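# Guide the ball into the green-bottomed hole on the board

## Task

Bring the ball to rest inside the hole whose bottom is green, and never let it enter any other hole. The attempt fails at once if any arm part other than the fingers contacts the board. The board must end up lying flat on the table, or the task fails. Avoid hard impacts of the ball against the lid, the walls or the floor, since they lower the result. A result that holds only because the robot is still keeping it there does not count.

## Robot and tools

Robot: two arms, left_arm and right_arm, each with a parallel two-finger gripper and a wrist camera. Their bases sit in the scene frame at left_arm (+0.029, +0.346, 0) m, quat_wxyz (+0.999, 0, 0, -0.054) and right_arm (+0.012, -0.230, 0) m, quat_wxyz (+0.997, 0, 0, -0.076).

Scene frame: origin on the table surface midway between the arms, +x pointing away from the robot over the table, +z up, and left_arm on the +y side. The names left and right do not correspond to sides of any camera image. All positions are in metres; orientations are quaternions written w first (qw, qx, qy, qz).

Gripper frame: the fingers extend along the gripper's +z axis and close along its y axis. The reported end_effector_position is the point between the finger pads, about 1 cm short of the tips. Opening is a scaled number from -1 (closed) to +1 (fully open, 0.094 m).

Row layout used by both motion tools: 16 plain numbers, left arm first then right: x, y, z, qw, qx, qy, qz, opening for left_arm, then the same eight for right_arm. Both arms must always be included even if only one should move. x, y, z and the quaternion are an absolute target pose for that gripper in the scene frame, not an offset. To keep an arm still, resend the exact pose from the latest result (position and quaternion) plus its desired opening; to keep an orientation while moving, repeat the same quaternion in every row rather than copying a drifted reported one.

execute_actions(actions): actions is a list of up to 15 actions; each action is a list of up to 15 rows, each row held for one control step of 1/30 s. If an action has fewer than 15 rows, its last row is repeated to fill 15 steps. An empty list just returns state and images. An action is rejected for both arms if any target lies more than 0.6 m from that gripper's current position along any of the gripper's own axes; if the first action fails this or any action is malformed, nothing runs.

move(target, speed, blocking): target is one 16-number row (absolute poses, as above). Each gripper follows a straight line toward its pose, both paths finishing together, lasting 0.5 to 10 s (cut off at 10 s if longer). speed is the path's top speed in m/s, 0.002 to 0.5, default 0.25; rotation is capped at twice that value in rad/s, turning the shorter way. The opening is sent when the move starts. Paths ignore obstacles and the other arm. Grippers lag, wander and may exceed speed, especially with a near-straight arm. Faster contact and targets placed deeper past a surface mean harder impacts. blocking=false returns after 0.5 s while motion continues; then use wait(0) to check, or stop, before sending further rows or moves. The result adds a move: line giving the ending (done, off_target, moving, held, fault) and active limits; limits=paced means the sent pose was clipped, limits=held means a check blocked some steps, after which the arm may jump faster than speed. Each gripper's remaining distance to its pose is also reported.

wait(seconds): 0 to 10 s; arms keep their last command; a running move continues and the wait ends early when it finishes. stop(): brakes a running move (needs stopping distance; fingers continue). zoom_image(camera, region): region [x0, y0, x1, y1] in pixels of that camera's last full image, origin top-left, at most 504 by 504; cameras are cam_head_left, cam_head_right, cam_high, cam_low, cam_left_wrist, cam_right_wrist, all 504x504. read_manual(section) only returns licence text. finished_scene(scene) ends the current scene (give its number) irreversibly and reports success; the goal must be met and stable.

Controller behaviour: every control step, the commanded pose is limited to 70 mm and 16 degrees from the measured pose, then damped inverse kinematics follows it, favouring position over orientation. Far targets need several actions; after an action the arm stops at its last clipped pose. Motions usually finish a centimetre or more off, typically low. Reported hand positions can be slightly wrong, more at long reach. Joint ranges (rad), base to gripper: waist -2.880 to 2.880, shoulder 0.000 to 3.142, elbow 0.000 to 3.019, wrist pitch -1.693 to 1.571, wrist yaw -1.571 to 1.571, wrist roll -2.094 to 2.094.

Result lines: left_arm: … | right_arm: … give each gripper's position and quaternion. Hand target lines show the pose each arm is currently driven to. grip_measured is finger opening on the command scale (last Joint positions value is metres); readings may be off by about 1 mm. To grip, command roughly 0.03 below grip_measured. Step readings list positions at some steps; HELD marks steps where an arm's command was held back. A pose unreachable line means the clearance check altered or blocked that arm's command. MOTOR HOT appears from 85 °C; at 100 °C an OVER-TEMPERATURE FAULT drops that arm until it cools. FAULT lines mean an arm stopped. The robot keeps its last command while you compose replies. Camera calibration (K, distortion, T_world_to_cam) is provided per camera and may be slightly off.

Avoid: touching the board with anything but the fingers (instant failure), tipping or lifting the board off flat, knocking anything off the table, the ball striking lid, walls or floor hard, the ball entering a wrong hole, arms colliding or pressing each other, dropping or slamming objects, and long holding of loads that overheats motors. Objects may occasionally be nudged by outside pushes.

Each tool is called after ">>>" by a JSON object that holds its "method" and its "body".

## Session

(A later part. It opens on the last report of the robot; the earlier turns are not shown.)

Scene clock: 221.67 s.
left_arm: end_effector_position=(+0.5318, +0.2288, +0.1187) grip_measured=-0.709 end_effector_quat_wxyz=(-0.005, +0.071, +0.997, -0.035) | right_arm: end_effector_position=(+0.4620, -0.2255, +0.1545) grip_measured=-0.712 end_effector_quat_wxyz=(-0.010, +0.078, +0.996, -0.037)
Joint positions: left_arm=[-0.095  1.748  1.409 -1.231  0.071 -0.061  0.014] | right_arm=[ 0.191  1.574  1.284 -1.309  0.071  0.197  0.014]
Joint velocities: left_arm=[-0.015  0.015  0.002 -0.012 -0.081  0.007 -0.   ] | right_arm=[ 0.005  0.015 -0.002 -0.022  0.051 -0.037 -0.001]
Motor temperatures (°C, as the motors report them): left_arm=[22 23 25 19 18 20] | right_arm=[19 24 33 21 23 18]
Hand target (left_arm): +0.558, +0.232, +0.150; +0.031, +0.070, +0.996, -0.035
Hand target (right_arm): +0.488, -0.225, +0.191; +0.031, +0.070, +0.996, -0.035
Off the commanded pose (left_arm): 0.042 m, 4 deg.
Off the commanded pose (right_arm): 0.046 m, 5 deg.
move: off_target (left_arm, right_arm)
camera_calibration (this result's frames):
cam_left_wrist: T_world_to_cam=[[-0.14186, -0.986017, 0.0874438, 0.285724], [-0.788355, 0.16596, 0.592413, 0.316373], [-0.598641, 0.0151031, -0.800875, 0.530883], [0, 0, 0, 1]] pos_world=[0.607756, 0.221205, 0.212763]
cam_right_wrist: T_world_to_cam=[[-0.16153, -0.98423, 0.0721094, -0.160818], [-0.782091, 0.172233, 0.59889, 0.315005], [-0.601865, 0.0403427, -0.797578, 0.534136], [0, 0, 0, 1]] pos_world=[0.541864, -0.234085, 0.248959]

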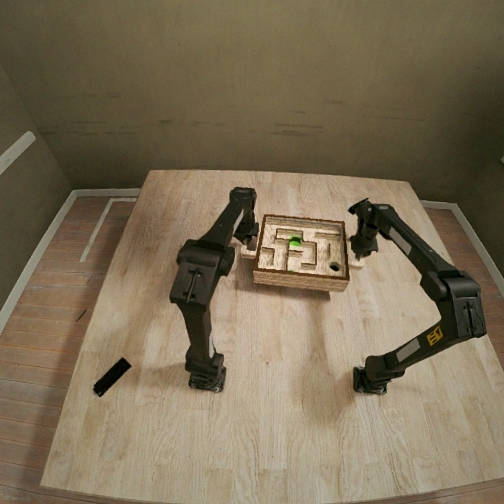

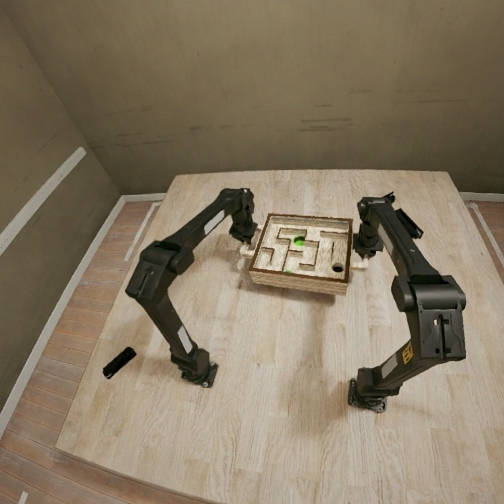

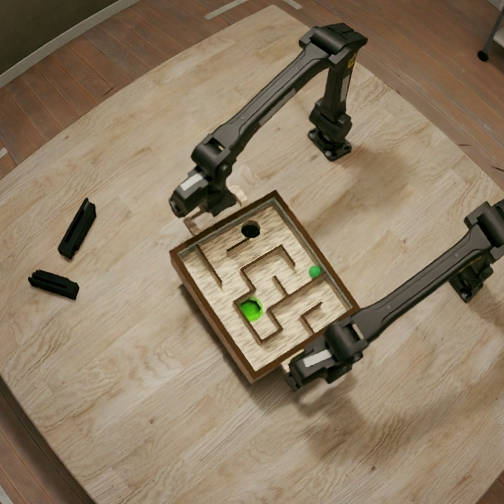

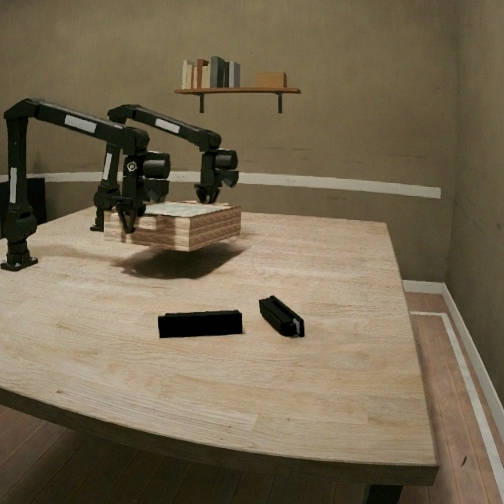

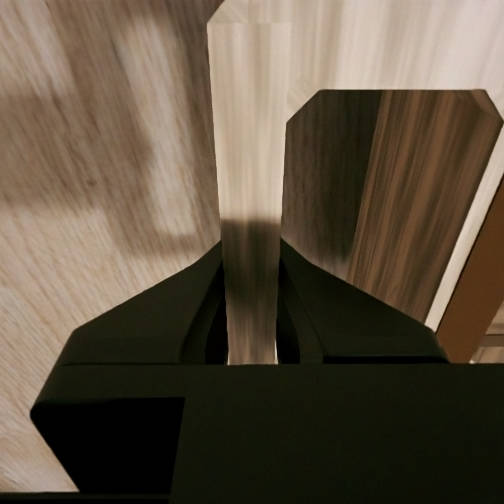

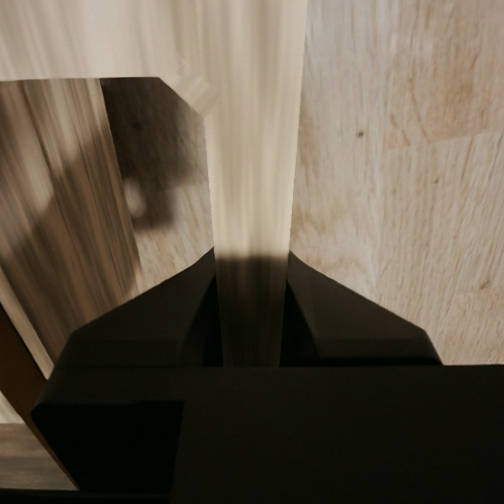

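R went high (4.5° +y). Reduce that, add +x tilt.

>>> {"method": "move", "body": {"target": [0.555,0.232,0.155,0.005,0.07,0.997,-0.025,-0.85, 0.487,-0.225,0.165,0.005,0.07,0.997,-0.025,-0.85], "speed": 0.04}}

>>> {"method": "zoom_image", "body": {"camera": "cam_high", "region": [150, 190, 360, 400]}}

Scene clock: 225.87 s.
left_arm: end_effector_position=(+0.5258, +0.2335, +0.1185) grip_measured=-0.709 end_effector_quat_wxyz=(-0.034, +0.068, +0.997, -0.021) | right_arm: end_effector_position=(+0.4577, -0.2217, +0.1366) grip_measured=-0.712 end_effector_quat_wxyz=(-0.034, +0.075, +0.996, -0.025)
Joint positions: left_arm=[-0.095  1.769  1.436 -1.299  0.052 -0.065  0.014] | right_arm=[ 0.189  1.605  1.272 -1.31   0.042  0.188  0.014]
Joint velocities: left_arm=[-0.005  0.005  0.007 -0.037 -0.022  0.007  0.   ] | right_arm=[-0.005  0.015 -0.012 -0.007 -0.081 -0.022 -0.   ]
Motor temperatures (°C, as the motors report them): left_arm=[22 23 26 19 18 20] | right_arm=[19 24 33 21 22 18]
Hand target (left_arm): +0.553, +0.233, +0.155; +0.006, +0.070, +0.997, -0.025
Hand target (right_arm): +0.484, -0.225, +0.166; +0.005, +0.070, +0.997, -0.025
Off the commanded pose (left_arm): 0.047 m, 4 deg.
Off the commanded pose (right_arm): 0.041 m, 4 deg.
move: off_target (left_arm, right_arm)
camera_calibration (this result's frames):
cam_left_wrist: T_world_to_cam=[[-0.133685, -0.988957, 0.0639656, 0.288643], [-0.754385, 0.143408, 0.640576, 0.292745], [-0.642675, 0.0373805, -0.765226, 0.540796], [0, 0, 0, 1]] pos_world=[0.606986, 0.223258, 0.207843]
cam_right_wrist: T_world_to_cam=[[-0.153404, -0.986813, 0.0516485, -0.15793], [-0.754575, 0.150729, 0.638669, 0.298874], [-0.638031, 0.0590019, -0.767747, 0.533722], [0, 0, 0, 1]] pos_world=[0.541827, -0.232387, 0.227039]

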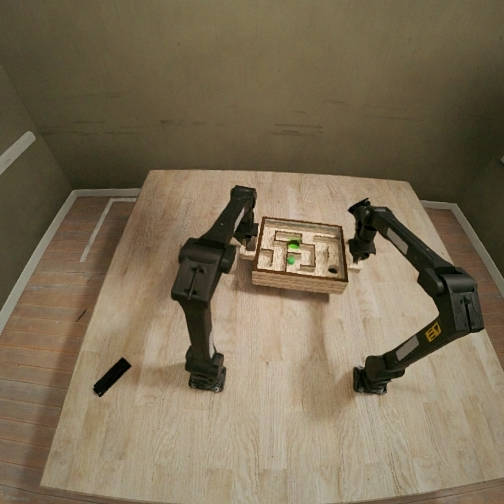

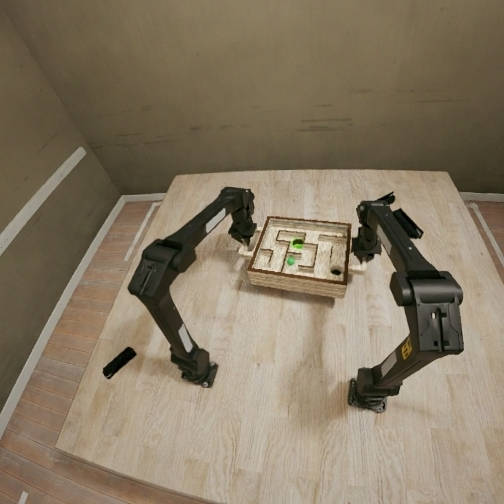

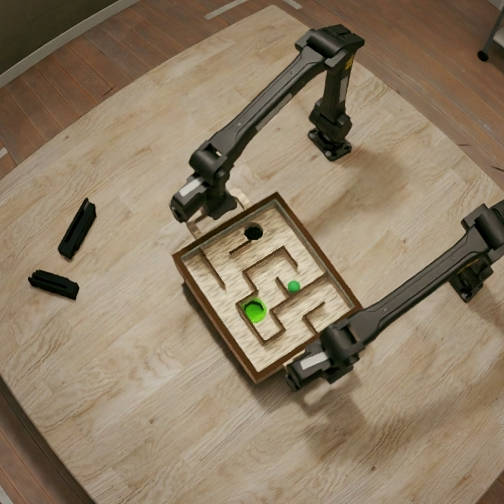

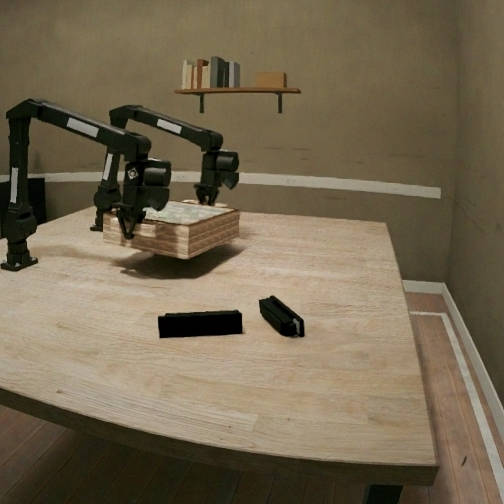

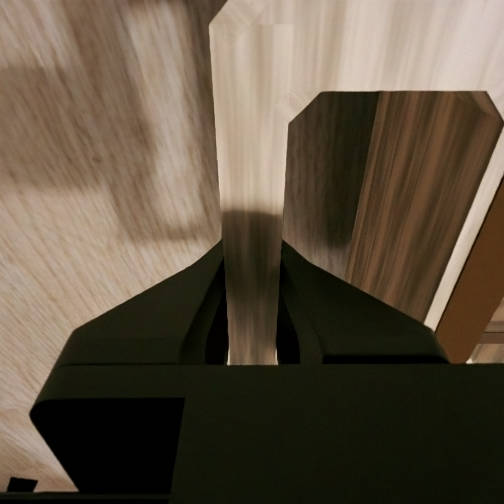

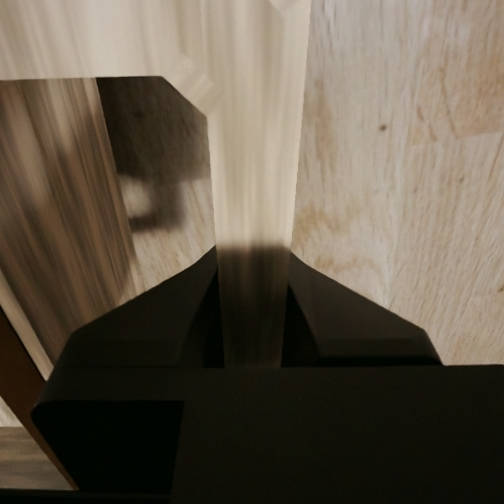

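Region (150, 190, 360, 400) of cam_high's 504x504 image, scaled by 2.400, with more detail than that image has.

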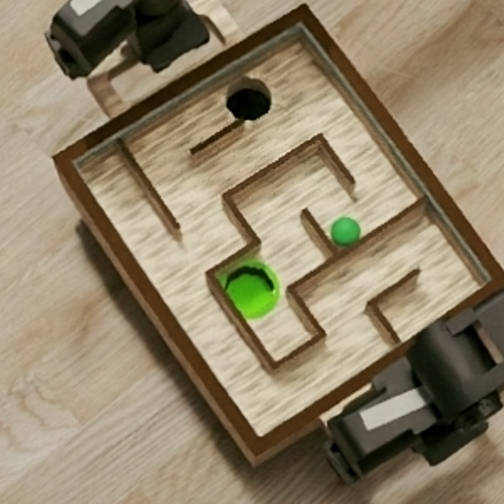

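>>> {"method": "move", "body": {"target": [0.555,0.232,0.183,0.015,0.07,0.997,0.035,-0.85, 0.487,-0.225,0.143,0.015,0.07,0.997,0.035,-0.85], "speed": 0.04}}

>>> {"method": "zoom_image", "body": {"camera": "cam_high", "region": [150, 190, 360, 400]}}

Scene clock: 231.60 s.
left_arm: end_effector_position=(+0.5363, +0.2350, +0.1387) grip_measured=-0.709 end_effector_quat_wxyz=(-0.027, +0.070, +0.997, +0.029) | right_arm: end_effector_position=(+0.4677, -0.2190, +0.1235) grip_measured=-0.712 end_effector_quat_wxyz=(-0.021, +0.076, +0.996, +0.030)
Joint positions: left_arm=[-0.121  1.779  1.506 -1.361 -0.048 -0.092  0.014] | right_arm=[ 0.154  1.62   1.254 -1.242 -0.064  0.153  0.014]
Joint velocities: left_arm=[-0.015 -0.005  0.012 -0.002 -0.007  0.037 -0.001] | right_arm=[-0.005 -0.005 -0.012  0.017 -0.022  0.037 -0.001]
Motor temperatures (°C, as the motors report them): left_arm=[22 23 26 19 18 20] | right_arm=[19 24 33 21 22 18]
Hand target (left_arm): +0.554, +0.233, +0.182; +0.015, +0.070, +0.997, +0.035
Hand target (right_arm): +0.486, -0.225, +0.144; +0.015, +0.069, +0.997, +0.034
Off the commanded pose (left_arm): 0.048 m, 5 deg.
Off the commanded pose (right_arm): 0.028 m, 4 deg.
move: off_target (left_arm, right_arm)
camera_calibration (this result's frames):
cam_left_wrist: T_world_to_cam=[[-0.139322, -0.98956, -0.0368701, 0.307445], [-0.766202, 0.0841386, 0.637068, 0.308208], [-0.627315, 0.117008, -0.769925, 0.536637], [0, 0, 0, 1]] pos_world=[0.615624, 0.215513, 0.228156]
cam_right_wrist: T_world_to_cam=[[-0.158573, -0.985525, -0.05996, -0.136635], [-0.775295, 0.086683, 0.625622, 0.311748], [-0.611369, 0.145693, -0.777818, 0.537638], [0, 0, 0, 1]] pos_world=[0.548725, -0.240011, 0.214955]

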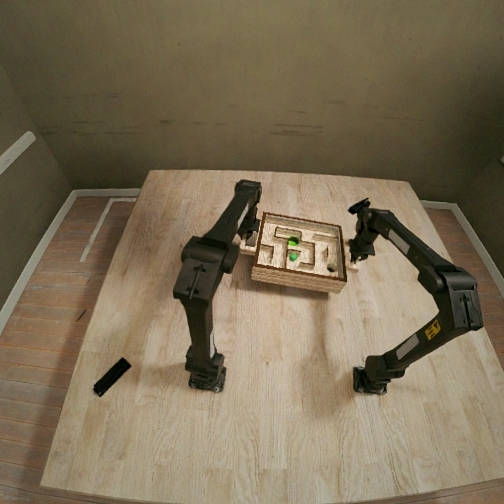

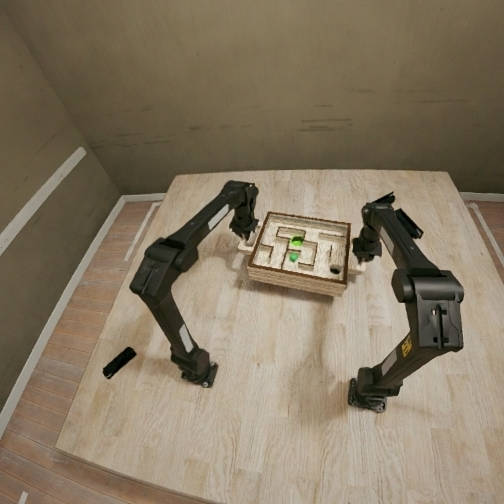

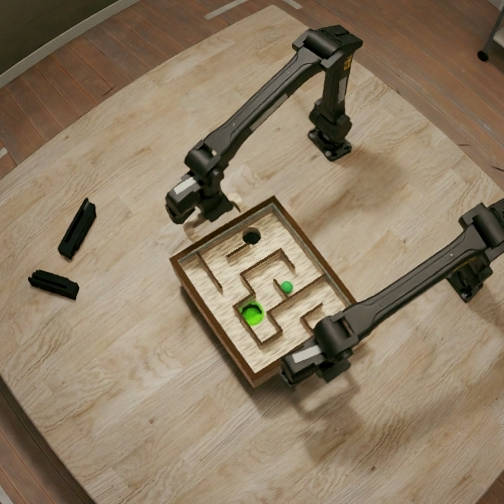

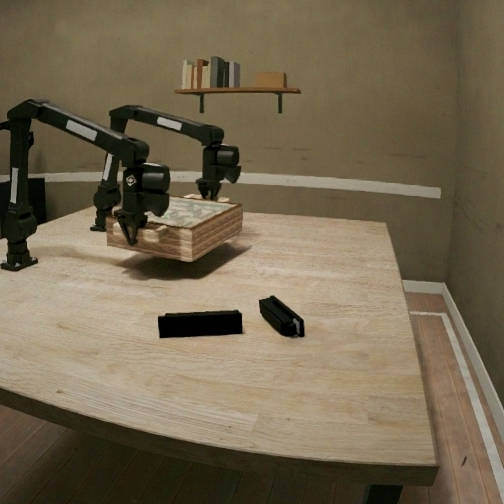

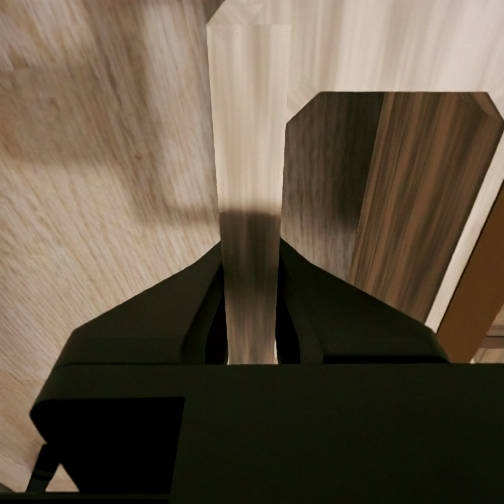

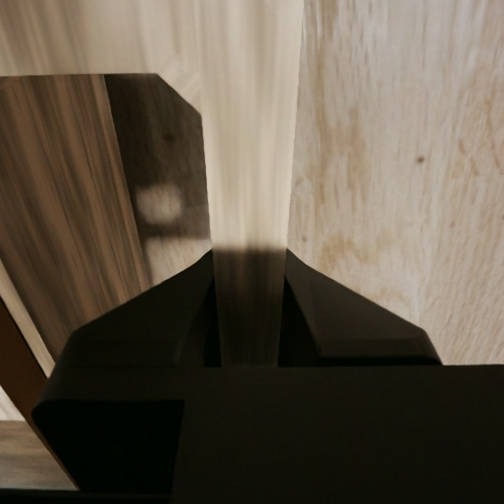

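Region (150, 190, 360, 400) of cam_high's 504x504 image, scaled by 2.400, with more detail than that image has.

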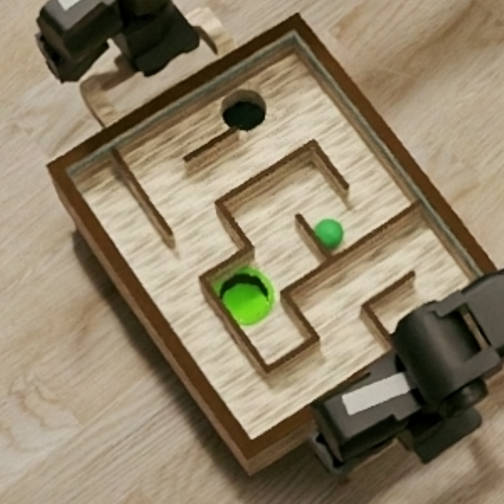

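Perhaps starting to roll; check.

>>> {"method": "wait", "body": {"seconds": 1}}

>>> {"method": "zoom_image", "body": {"camera": "cam_high", "region": [150, 190, 360, 400]}}

Scene clock: 235.47 s.
left_arm: end_effector_position=(+0.5363, +0.2350, +0.1387) grip_measured=-0.709 end_effector_quat_wxyz=(-0.027, +0.070, +0.997, +0.029) | right_arm: end_effector_position=(+0.4677, -0.2190, +0.1235) grip_measured=-0.712 end_effector_quat_wxyz=(-0.021, +0.076, +0.996, +0.030)
Joint positions: left_arm=[-0.121  1.779  1.506 -1.361 -0.048 -0.092  0.014] | right_arm=[ 0.154  1.62   1.254 -1.242 -0.064  0.153  0.014]
Joint velocities: left_arm=[-0.005 -0.015 -0.007 -0.012  0.007  0.095 -0.   ] | right_arm=[-0.005  0.005  0.002  0.022 -0.022  0.022 -0.001]
Motor temperatures (°C, as the motors report them): left_arm=[22 23 27 19 19 20] | right_arm=[19 24 32 21 22 18]
Hand target (left_arm): +0.554, +0.233, +0.182; +0.016, +0.070, +0.997, +0.035
Hand target (right_arm): +0.486, -0.225, +0.144; +0.015, +0.069, +0.997, +0.034
Off the commanded pose (left_arm): 0.048 m, 5 deg.
Off the commanded pose (right_arm): 0.028 m, 4 deg.
wait: 1.00 s; at rest from the start
camera_calibration (this result's frames):
cam_left_wrist: T_world_to_cam=[[-0.139322, -0.98956, -0.0368701, 0.307445], [-0.766202, 0.0841386, 0.637068, 0.308208], [-0.627315, 0.117008, -0.769925, 0.536637], [0, 0, 0, 1]] pos_world=[0.615624, 0.215513, 0.228156]
cam_right_wrist: T_world_to_cam=[[-0.158573, -0.985525, -0.05996, -0.136635], [-0.775295, 0.086683, 0.625622, 0.311748], [-0.611369, 0.145693, -0.777818, 0.537638], [0, 0, 0, 1]] pos_world=[0.548725, -0.240011, 0.214955]

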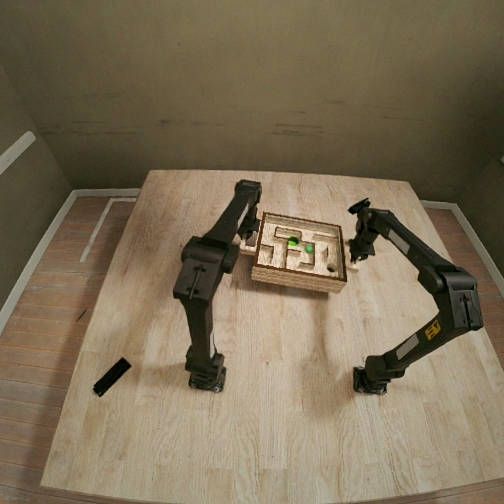

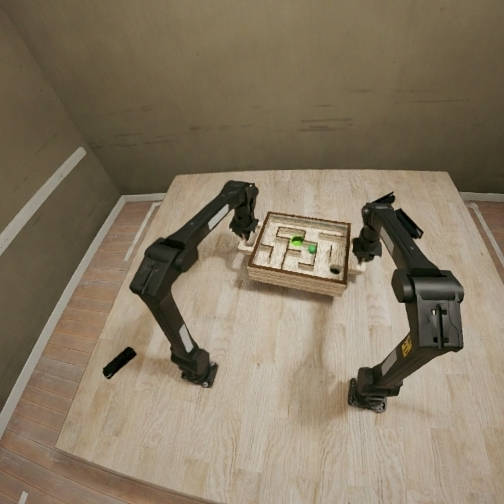

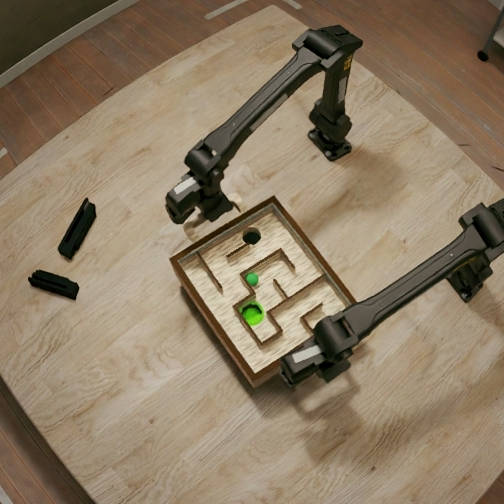

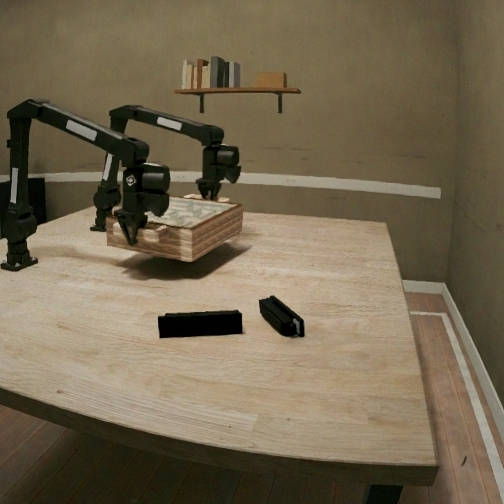

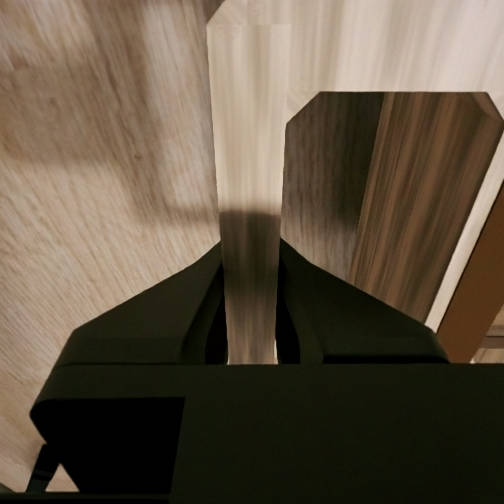

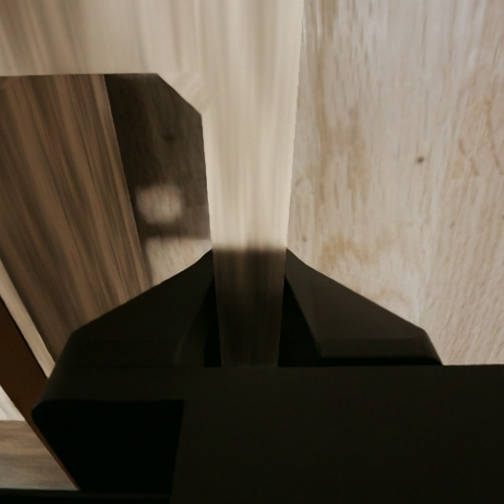

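Region (150, 190, 360, 400) of cam_high's 504x504 image, scaled by 2.400, with more detail than that image has.

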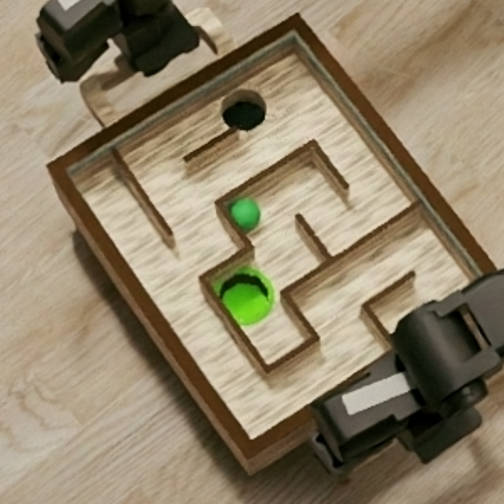

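Now +y tilt, keeping +x.

>>> {"method": "move", "body": {"target": [0.555,0.232,0.148,0.012,0.07,0.997,-0.03,-0.85, 0.487,-0.225,0.184,0.012,0.07,0.997,-0.03,-0.85], "speed": 0.04}}

>>> {"method": "wait", "body": {"seconds": 1.5}}

>>> {"method": "zoom_image", "body": {"camera": "cam_high", "region": [150, 190, 360, 400]}}

Scene clock: 240.43 s.
left_arm: end_effector_position=(+0.5389, +0.2287, +0.1241) grip_measured=-0.709 end_effector_quat_wxyz=(-0.026, +0.071, +0.997, -0.022) | right_arm: end_effector_position=(+0.4676, -0.2263, +0.1383) grip_measured=-0.712 end_effector_quat_wxyz=(-0.033, +0.078, +0.996, -0.024)
Joint positions: left_arm=[-0.1    1.789  1.48  -1.307  0.05  -0.065  0.014] | right_arm=[ 0.178  1.627  1.304 -1.318  0.041  0.183  0.014]
Joint velocities: left_arm=[-0.005  0.005 -0.002  0.002 -0.007 -0.037  0.   ] | right_arm=[-0.015 -0.005 -0.002  0.002 -0.066  0.037 -0.001]
Motor temperatures (°C, as the motors report them): left_arm=[22 23 27 19 19 20] | right_arm=[19 24 32 21 22 18]
Hand target (left_arm): +0.554, +0.232, +0.148; +0.012, +0.070, +0.997, -0.030
Hand target (right_arm): +0.483, -0.225, +0.184; +0.013, +0.070, +0.997, -0.029
Off the commanded pose (left_arm): 0.029 m, 4 deg.
Off the commanded pose (right_arm): 0.050 m, 5 deg.
move: off_target (left_arm, right_arm)
camera_calibration (this result's frames):
cam_left_wrist: T_world_to_cam=[[-0.139264, -0.98819, 0.0639208, 0.288179], [-0.763581, 0.148262, 0.62846, 0.305032], [-0.630515, 0.0387132, -0.775211, 0.548058], [0, 0, 0, 1]] pos_world=[0.618608, 0.218334, 0.21474]
cam_right_wrist: T_world_to_cam=[[-0.159159, -0.985952, 0.0506562, -0.158018], [-0.754512, 0.154569, 0.637825, 0.306975], [-0.636695, 0.0632949, -0.768514, 0.542087], [0, 0, 0, 1]] pos_world=[0.55161, -0.237558, 0.22881]

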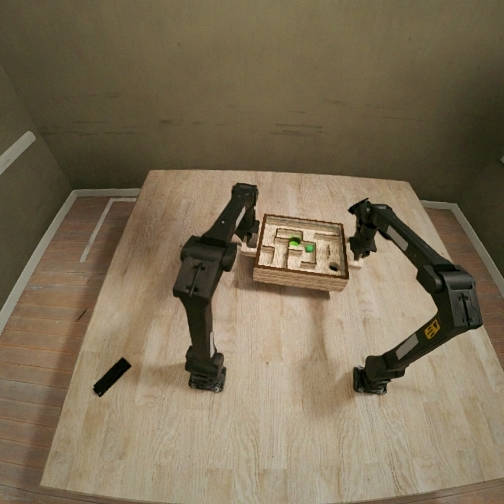

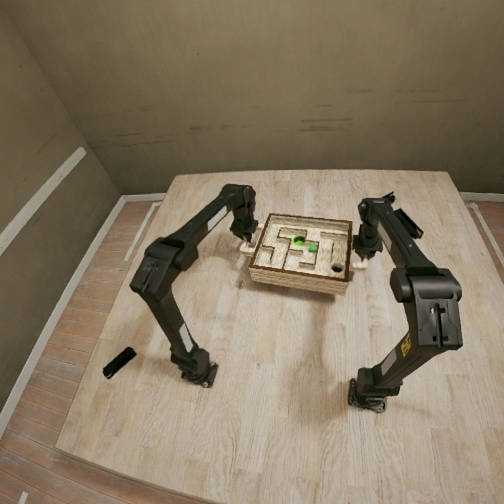

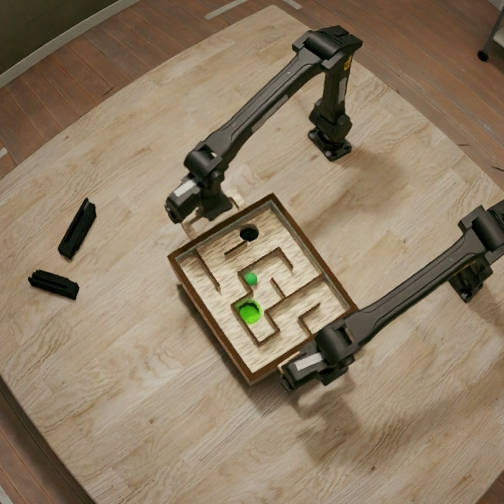

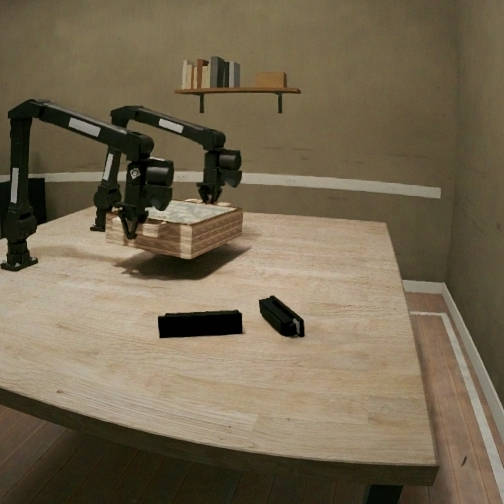

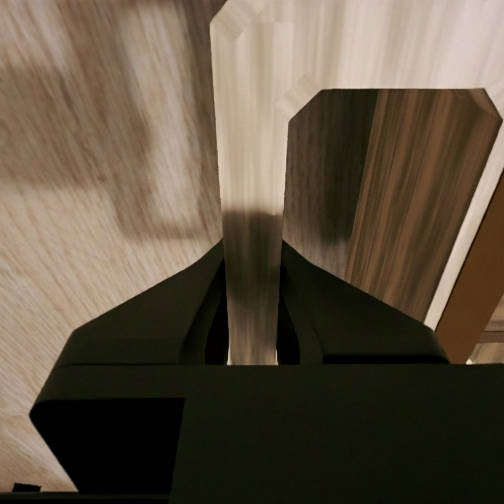

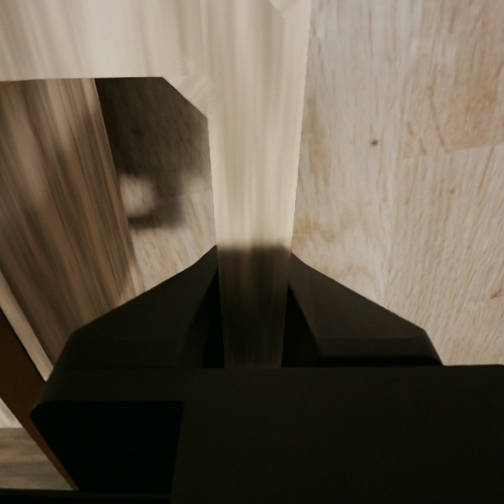

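Scene clock: 241.93 s.
left_arm: end_effector_position=(+0.5389, +0.2287, +0.1241) grip_measured=-0.709 end_effector_quat_wxyz=(-0.026, +0.071, +0.997, -0.022) | right_arm: end_effector_position=(+0.4675, -0.2263, +0.1383) grip_measured=-0.712 end_effector_quat_wxyz=(-0.033, +0.078, +0.996, -0.024)
Joint positions: left_arm=[-0.1    1.789  1.48  -1.307  0.05  -0.064  0.014] | right_arm=[ 0.178  1.627  1.304 -1.319  0.041  0.183  0.014]
Joint velocities: left_arm=[-0.024 -0.005  0.007  0.022 -0.007  0.037 -0.   ] | right_arm=[-0.015 -0.005  0.012  0.012 -0.022  0.007 -0.001]
Motor temperatures (°C, as the motors report them): left_arm=[22 23 26 19 19 20] | right_arm=[19 24 32 21 22 18]
Hand target (left_arm): +0.554, +0.232, +0.148; +0.012, +0.071, +0.997, -0.030
Hand target (right_arm): +0.483, -0.225, +0.184; +0.012, +0.070, +0.997, -0.029
Off the commanded pose (left_arm): 0.029 m, 4 deg.
Off the commanded pose (right_arm): 0.050 m, 5 deg.
wait: 1.50 s; at rest by 0.17 s
camera_calibration (this result's frames):
cam_left_wrist: T_world_to_cam=[[-0.139641, -0.988136, 0.0639393, 0.288367], [-0.763534, 0.148566, 0.628445, 0.304939], [-0.630488, 0.038937, -0.775221, 0.547994], [0, 0, 0, 1]] pos_world=[0.618603, 0.218305, 0.214742]
cam_right_wrist: T_world_to_cam=[[-0.15914, -0.985952, 0.0507265, -0.158054], [-0.754269, 0.154575, 0.638111, 0.306748], [-0.636988, 0.0632874, -0.768272, 0.542135], [0, 0, 0, 1]] pos_world=[0.551551, -0.23756, 0.228785]

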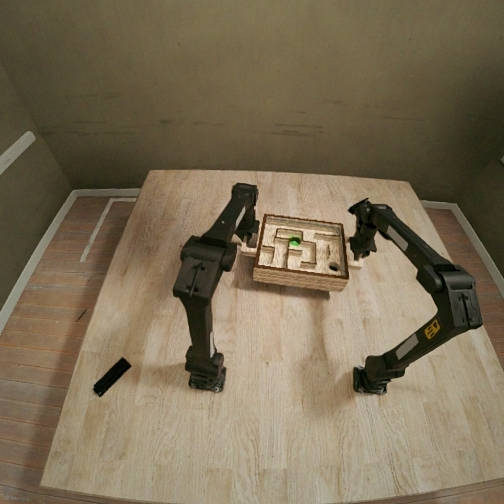

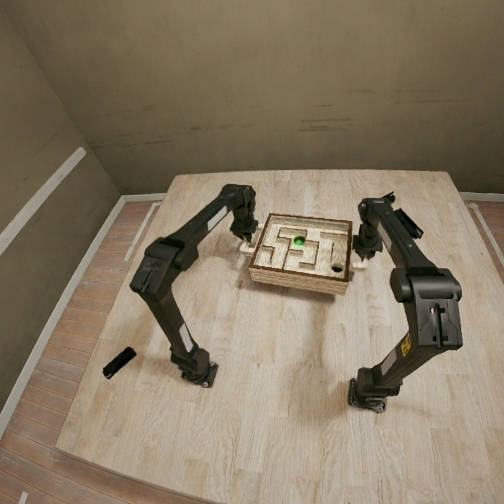

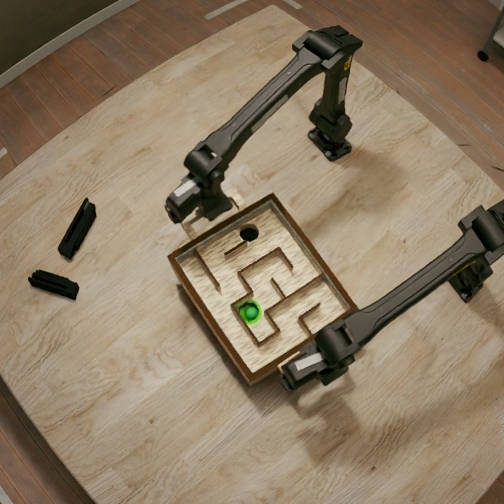

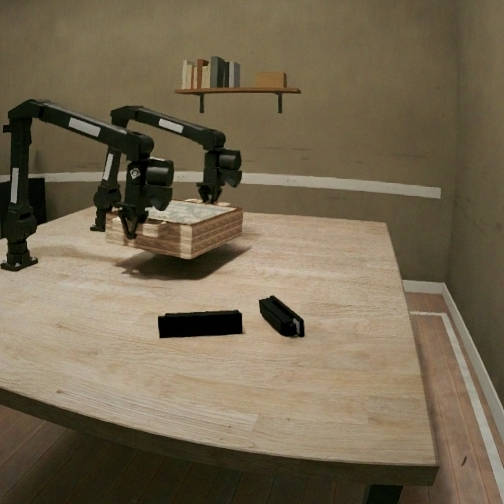

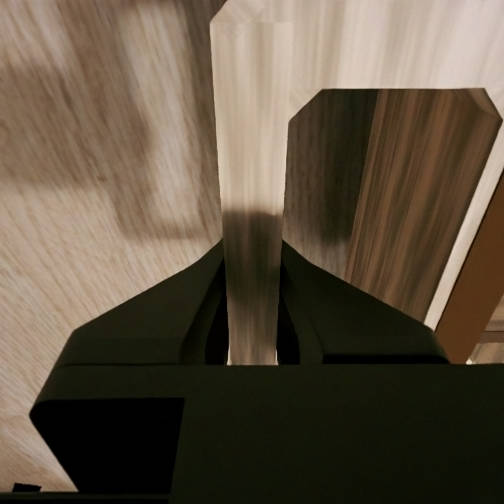

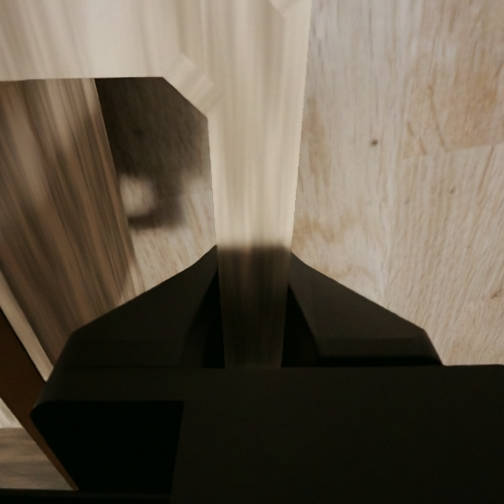

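Region (150, 190, 360, 400) of cam_high's 504x504 image, scaled by 2.400, with more detail than that image has.

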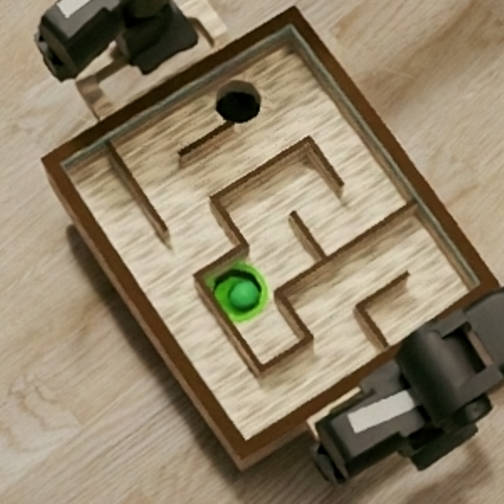

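>>> {"method": "move", "body": {"target": [0.56,0.231,0.14,0.06,0.07,0.997,0,-0.85,0.495,-0.225,0.145,0.06,0.07,0.997,0,-0.85], "speed": 0.05}}

>>> {"method": "move", "body": {"target": [0.563,0.231,0.085,0.04,0.07,0.997,0,-0.85,0.498,-0.225,0.088,0.04,0.07,0.997,0,-0.85], "speed": 0.04}}

Scene clock: 256.87 s.
left_arm: end_effector_position=(+0.5494, +0.2347, +0.1056) grip_measured=-0.709 end_effector_quat_wxyz=(+0.015, +0.070, +0.997, -0.003) | right_arm: end_effector_position=(+0.4816, -0.2204, +0.1114) grip_measured=-0.712 end_effector_quat_wxyz=(+0.013, +0.077, +0.997, -0.003)
Joint positions: left_arm=[-0.1    1.781  1.419 -1.179  0.001 -0.069  0.014] | right_arm=[ 0.178  1.628  1.231 -1.148  0.009  0.18   0.014]
Joint velocities: left_arm=[-0.005 -0.005 -0.012 -0.002 -0.037  0.007  0.001] | right_arm=[-0.005  0.005  0.017 -0.012 -0.007 -0.007 -0.001]
Motor temperatures (°C, as the motors report them): left_arm=[22 24 26 19 18 20] | right_arm=[19 24 33 21 23 18]
Hand target (left_arm): +0.559, +0.231, +0.139; +0.060, +0.070, +0.996, -0.000
Hand target (right_arm): +0.494, -0.225, +0.145; +0.060, +0.069, +0.996, -0.001
Off the commanded pose (left_arm): 0.036 m, 5 deg.
Off the commanded pose (right_arm): 0.036 m, 5 deg.
move: off_target (left_arm, right_arm)
camera_calibration (this result's frames):
cam_left_wrist: T_world_to_cam=[[-0.139746, -0.989987, 0.0199194, 0.302098], [-0.813999, 0.126312, 0.566966, 0.363142], [-0.563805, 0.0630169, -0.8235, 0.50284], [0, 0, 0, 1]] pos_world=[0.621318, 0.221516, 0.202182]
cam_right_wrist: T_world_to_cam=[[-0.159348, -0.987222, 0.00120779, -0.143334], [-0.812726, 0.131877, 0.567526, 0.36461], [-0.560433, 0.0894527, -0.823355, 0.505065], [0, 0, 0, 1]] pos_world=[0.556543, -0.234765, 0.209095]

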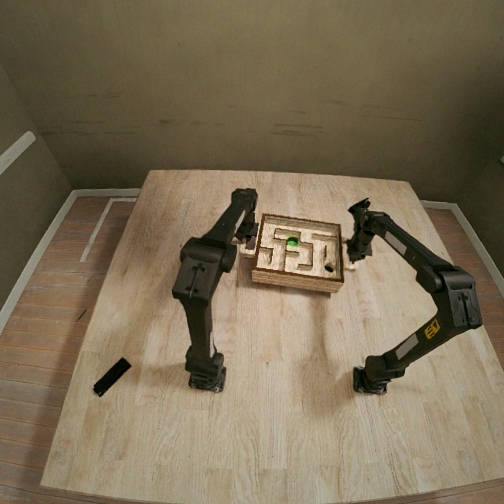

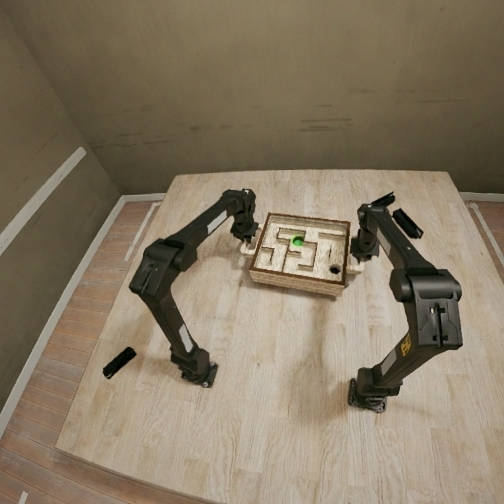

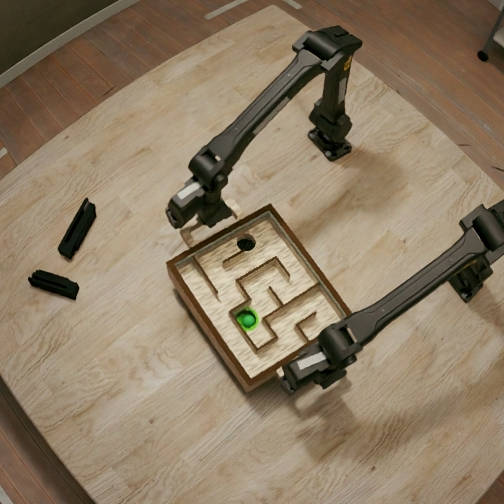

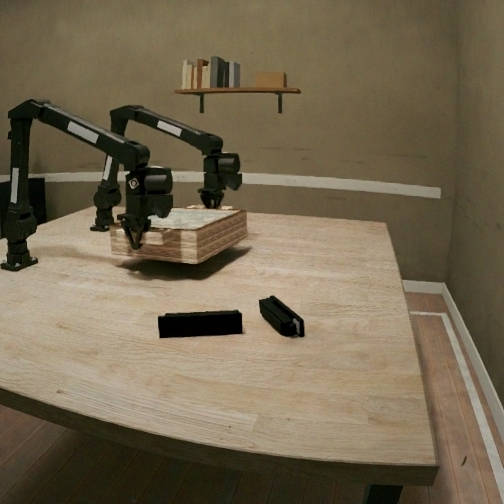

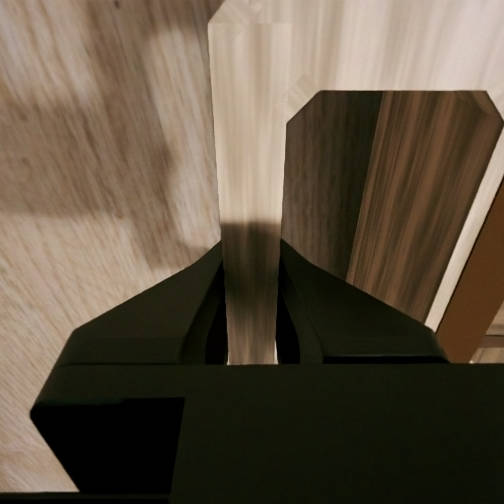

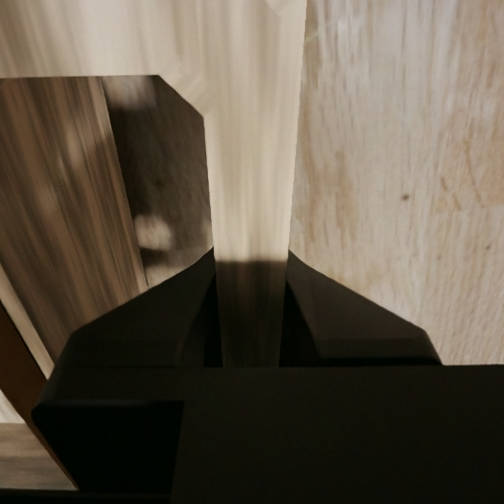

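Scene clock: 258.03 s.
left_arm: end_effector_position=(+0.5512, +0.2346, +0.0739) grip_measured=-0.709 end_effector_quat_wxyz=(+0.017, +0.070, +0.997, -0.002) | right_arm: end_effector_position=(+0.4846, -0.2206, +0.0758) grip_measured=-0.712 end_effector_quat_wxyz=(+0.016, +0.077, +0.997, -0.001)
Joint positions: left_arm=[-0.1    1.815  1.378 -1.1    0.    -0.069  0.014] | right_arm=[ 0.175  1.672  1.184 -1.052  0.005  0.178  0.014]
Joint velocities: left_arm=[-0.005 -0.005 -0.002 -0.012  0.007 -0.022 -0.   ] | right_arm=[ 0.005  0.005 -0.012 -0.012  0.037  0.007 -0.002]
Motor temperatures (°C, as the motors report them): left_arm=[22 24 25 19 18 20] | right_arm=[19 24 32 21 23 18]
Hand target (left_arm): +0.562, +0.231, +0.085; +0.040, +0.070, +0.997, -0.000
Hand target (right_arm): +0.498, -0.225, +0.088; +0.040, +0.070, +0.997, -0.000
Off the commanded pose (left_arm): 0.017 m, 3 deg.
Off the commanded pose (right_arm): 0.019 m, 3 deg.
move: off_target (left_arm, right_arm)
camera_calibration (this result's frames):
cam_left_wrist: T_world_to_cam=[[-0.13978, -0.99, 0.0190134, 0.302895], [-0.816037, 0.126052, 0.564087, 0.383991], [-0.560843, 0.0633326, -0.825497, 0.476136], [0, 0, 0, 1]] pos_world=[0.622727, 0.221308, 0.170686]
cam_right_wrist: T_world_to_cam=[[-0.159963, -0.987114, -0.0042966, -0.142282], [-0.81581, 0.12975, 0.563578, 0.388654], [-0.555758, 0.093657, -0.826052, 0.476325], [0, 0, 0, 1]] pos_world=[0.55903, -0.235487, 0.173821]

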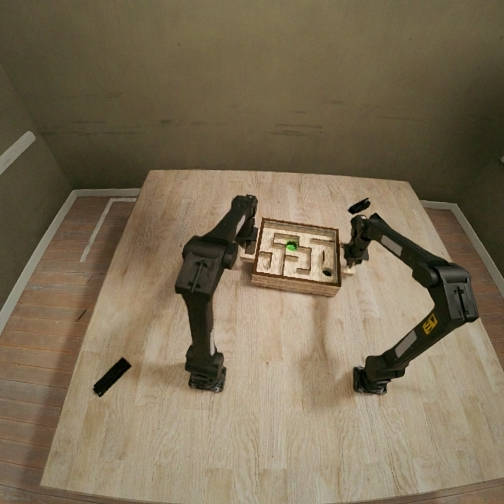

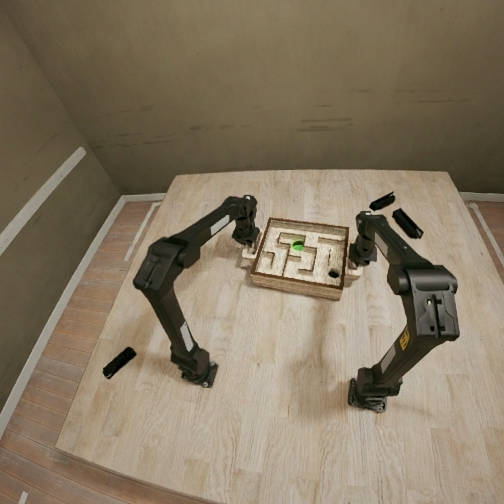

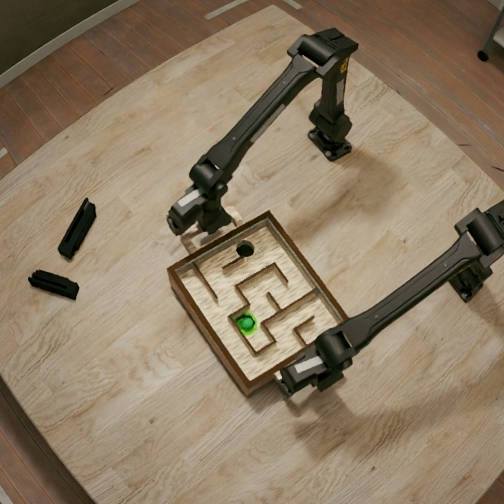

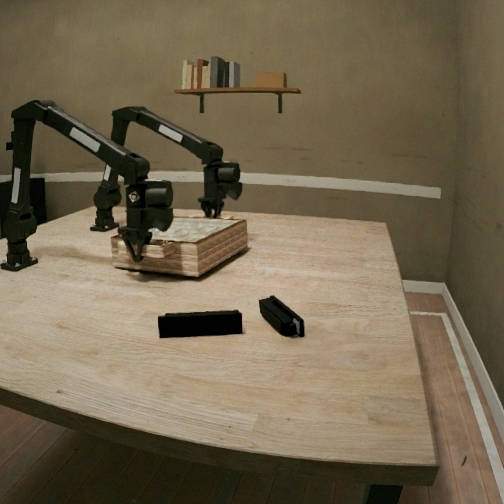

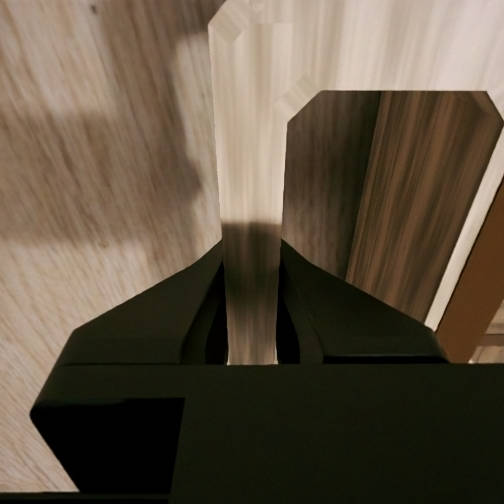

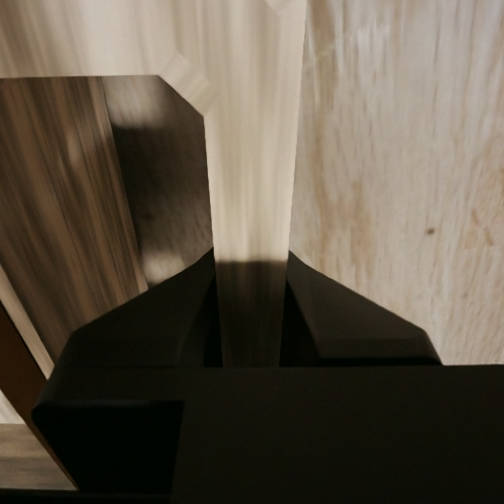

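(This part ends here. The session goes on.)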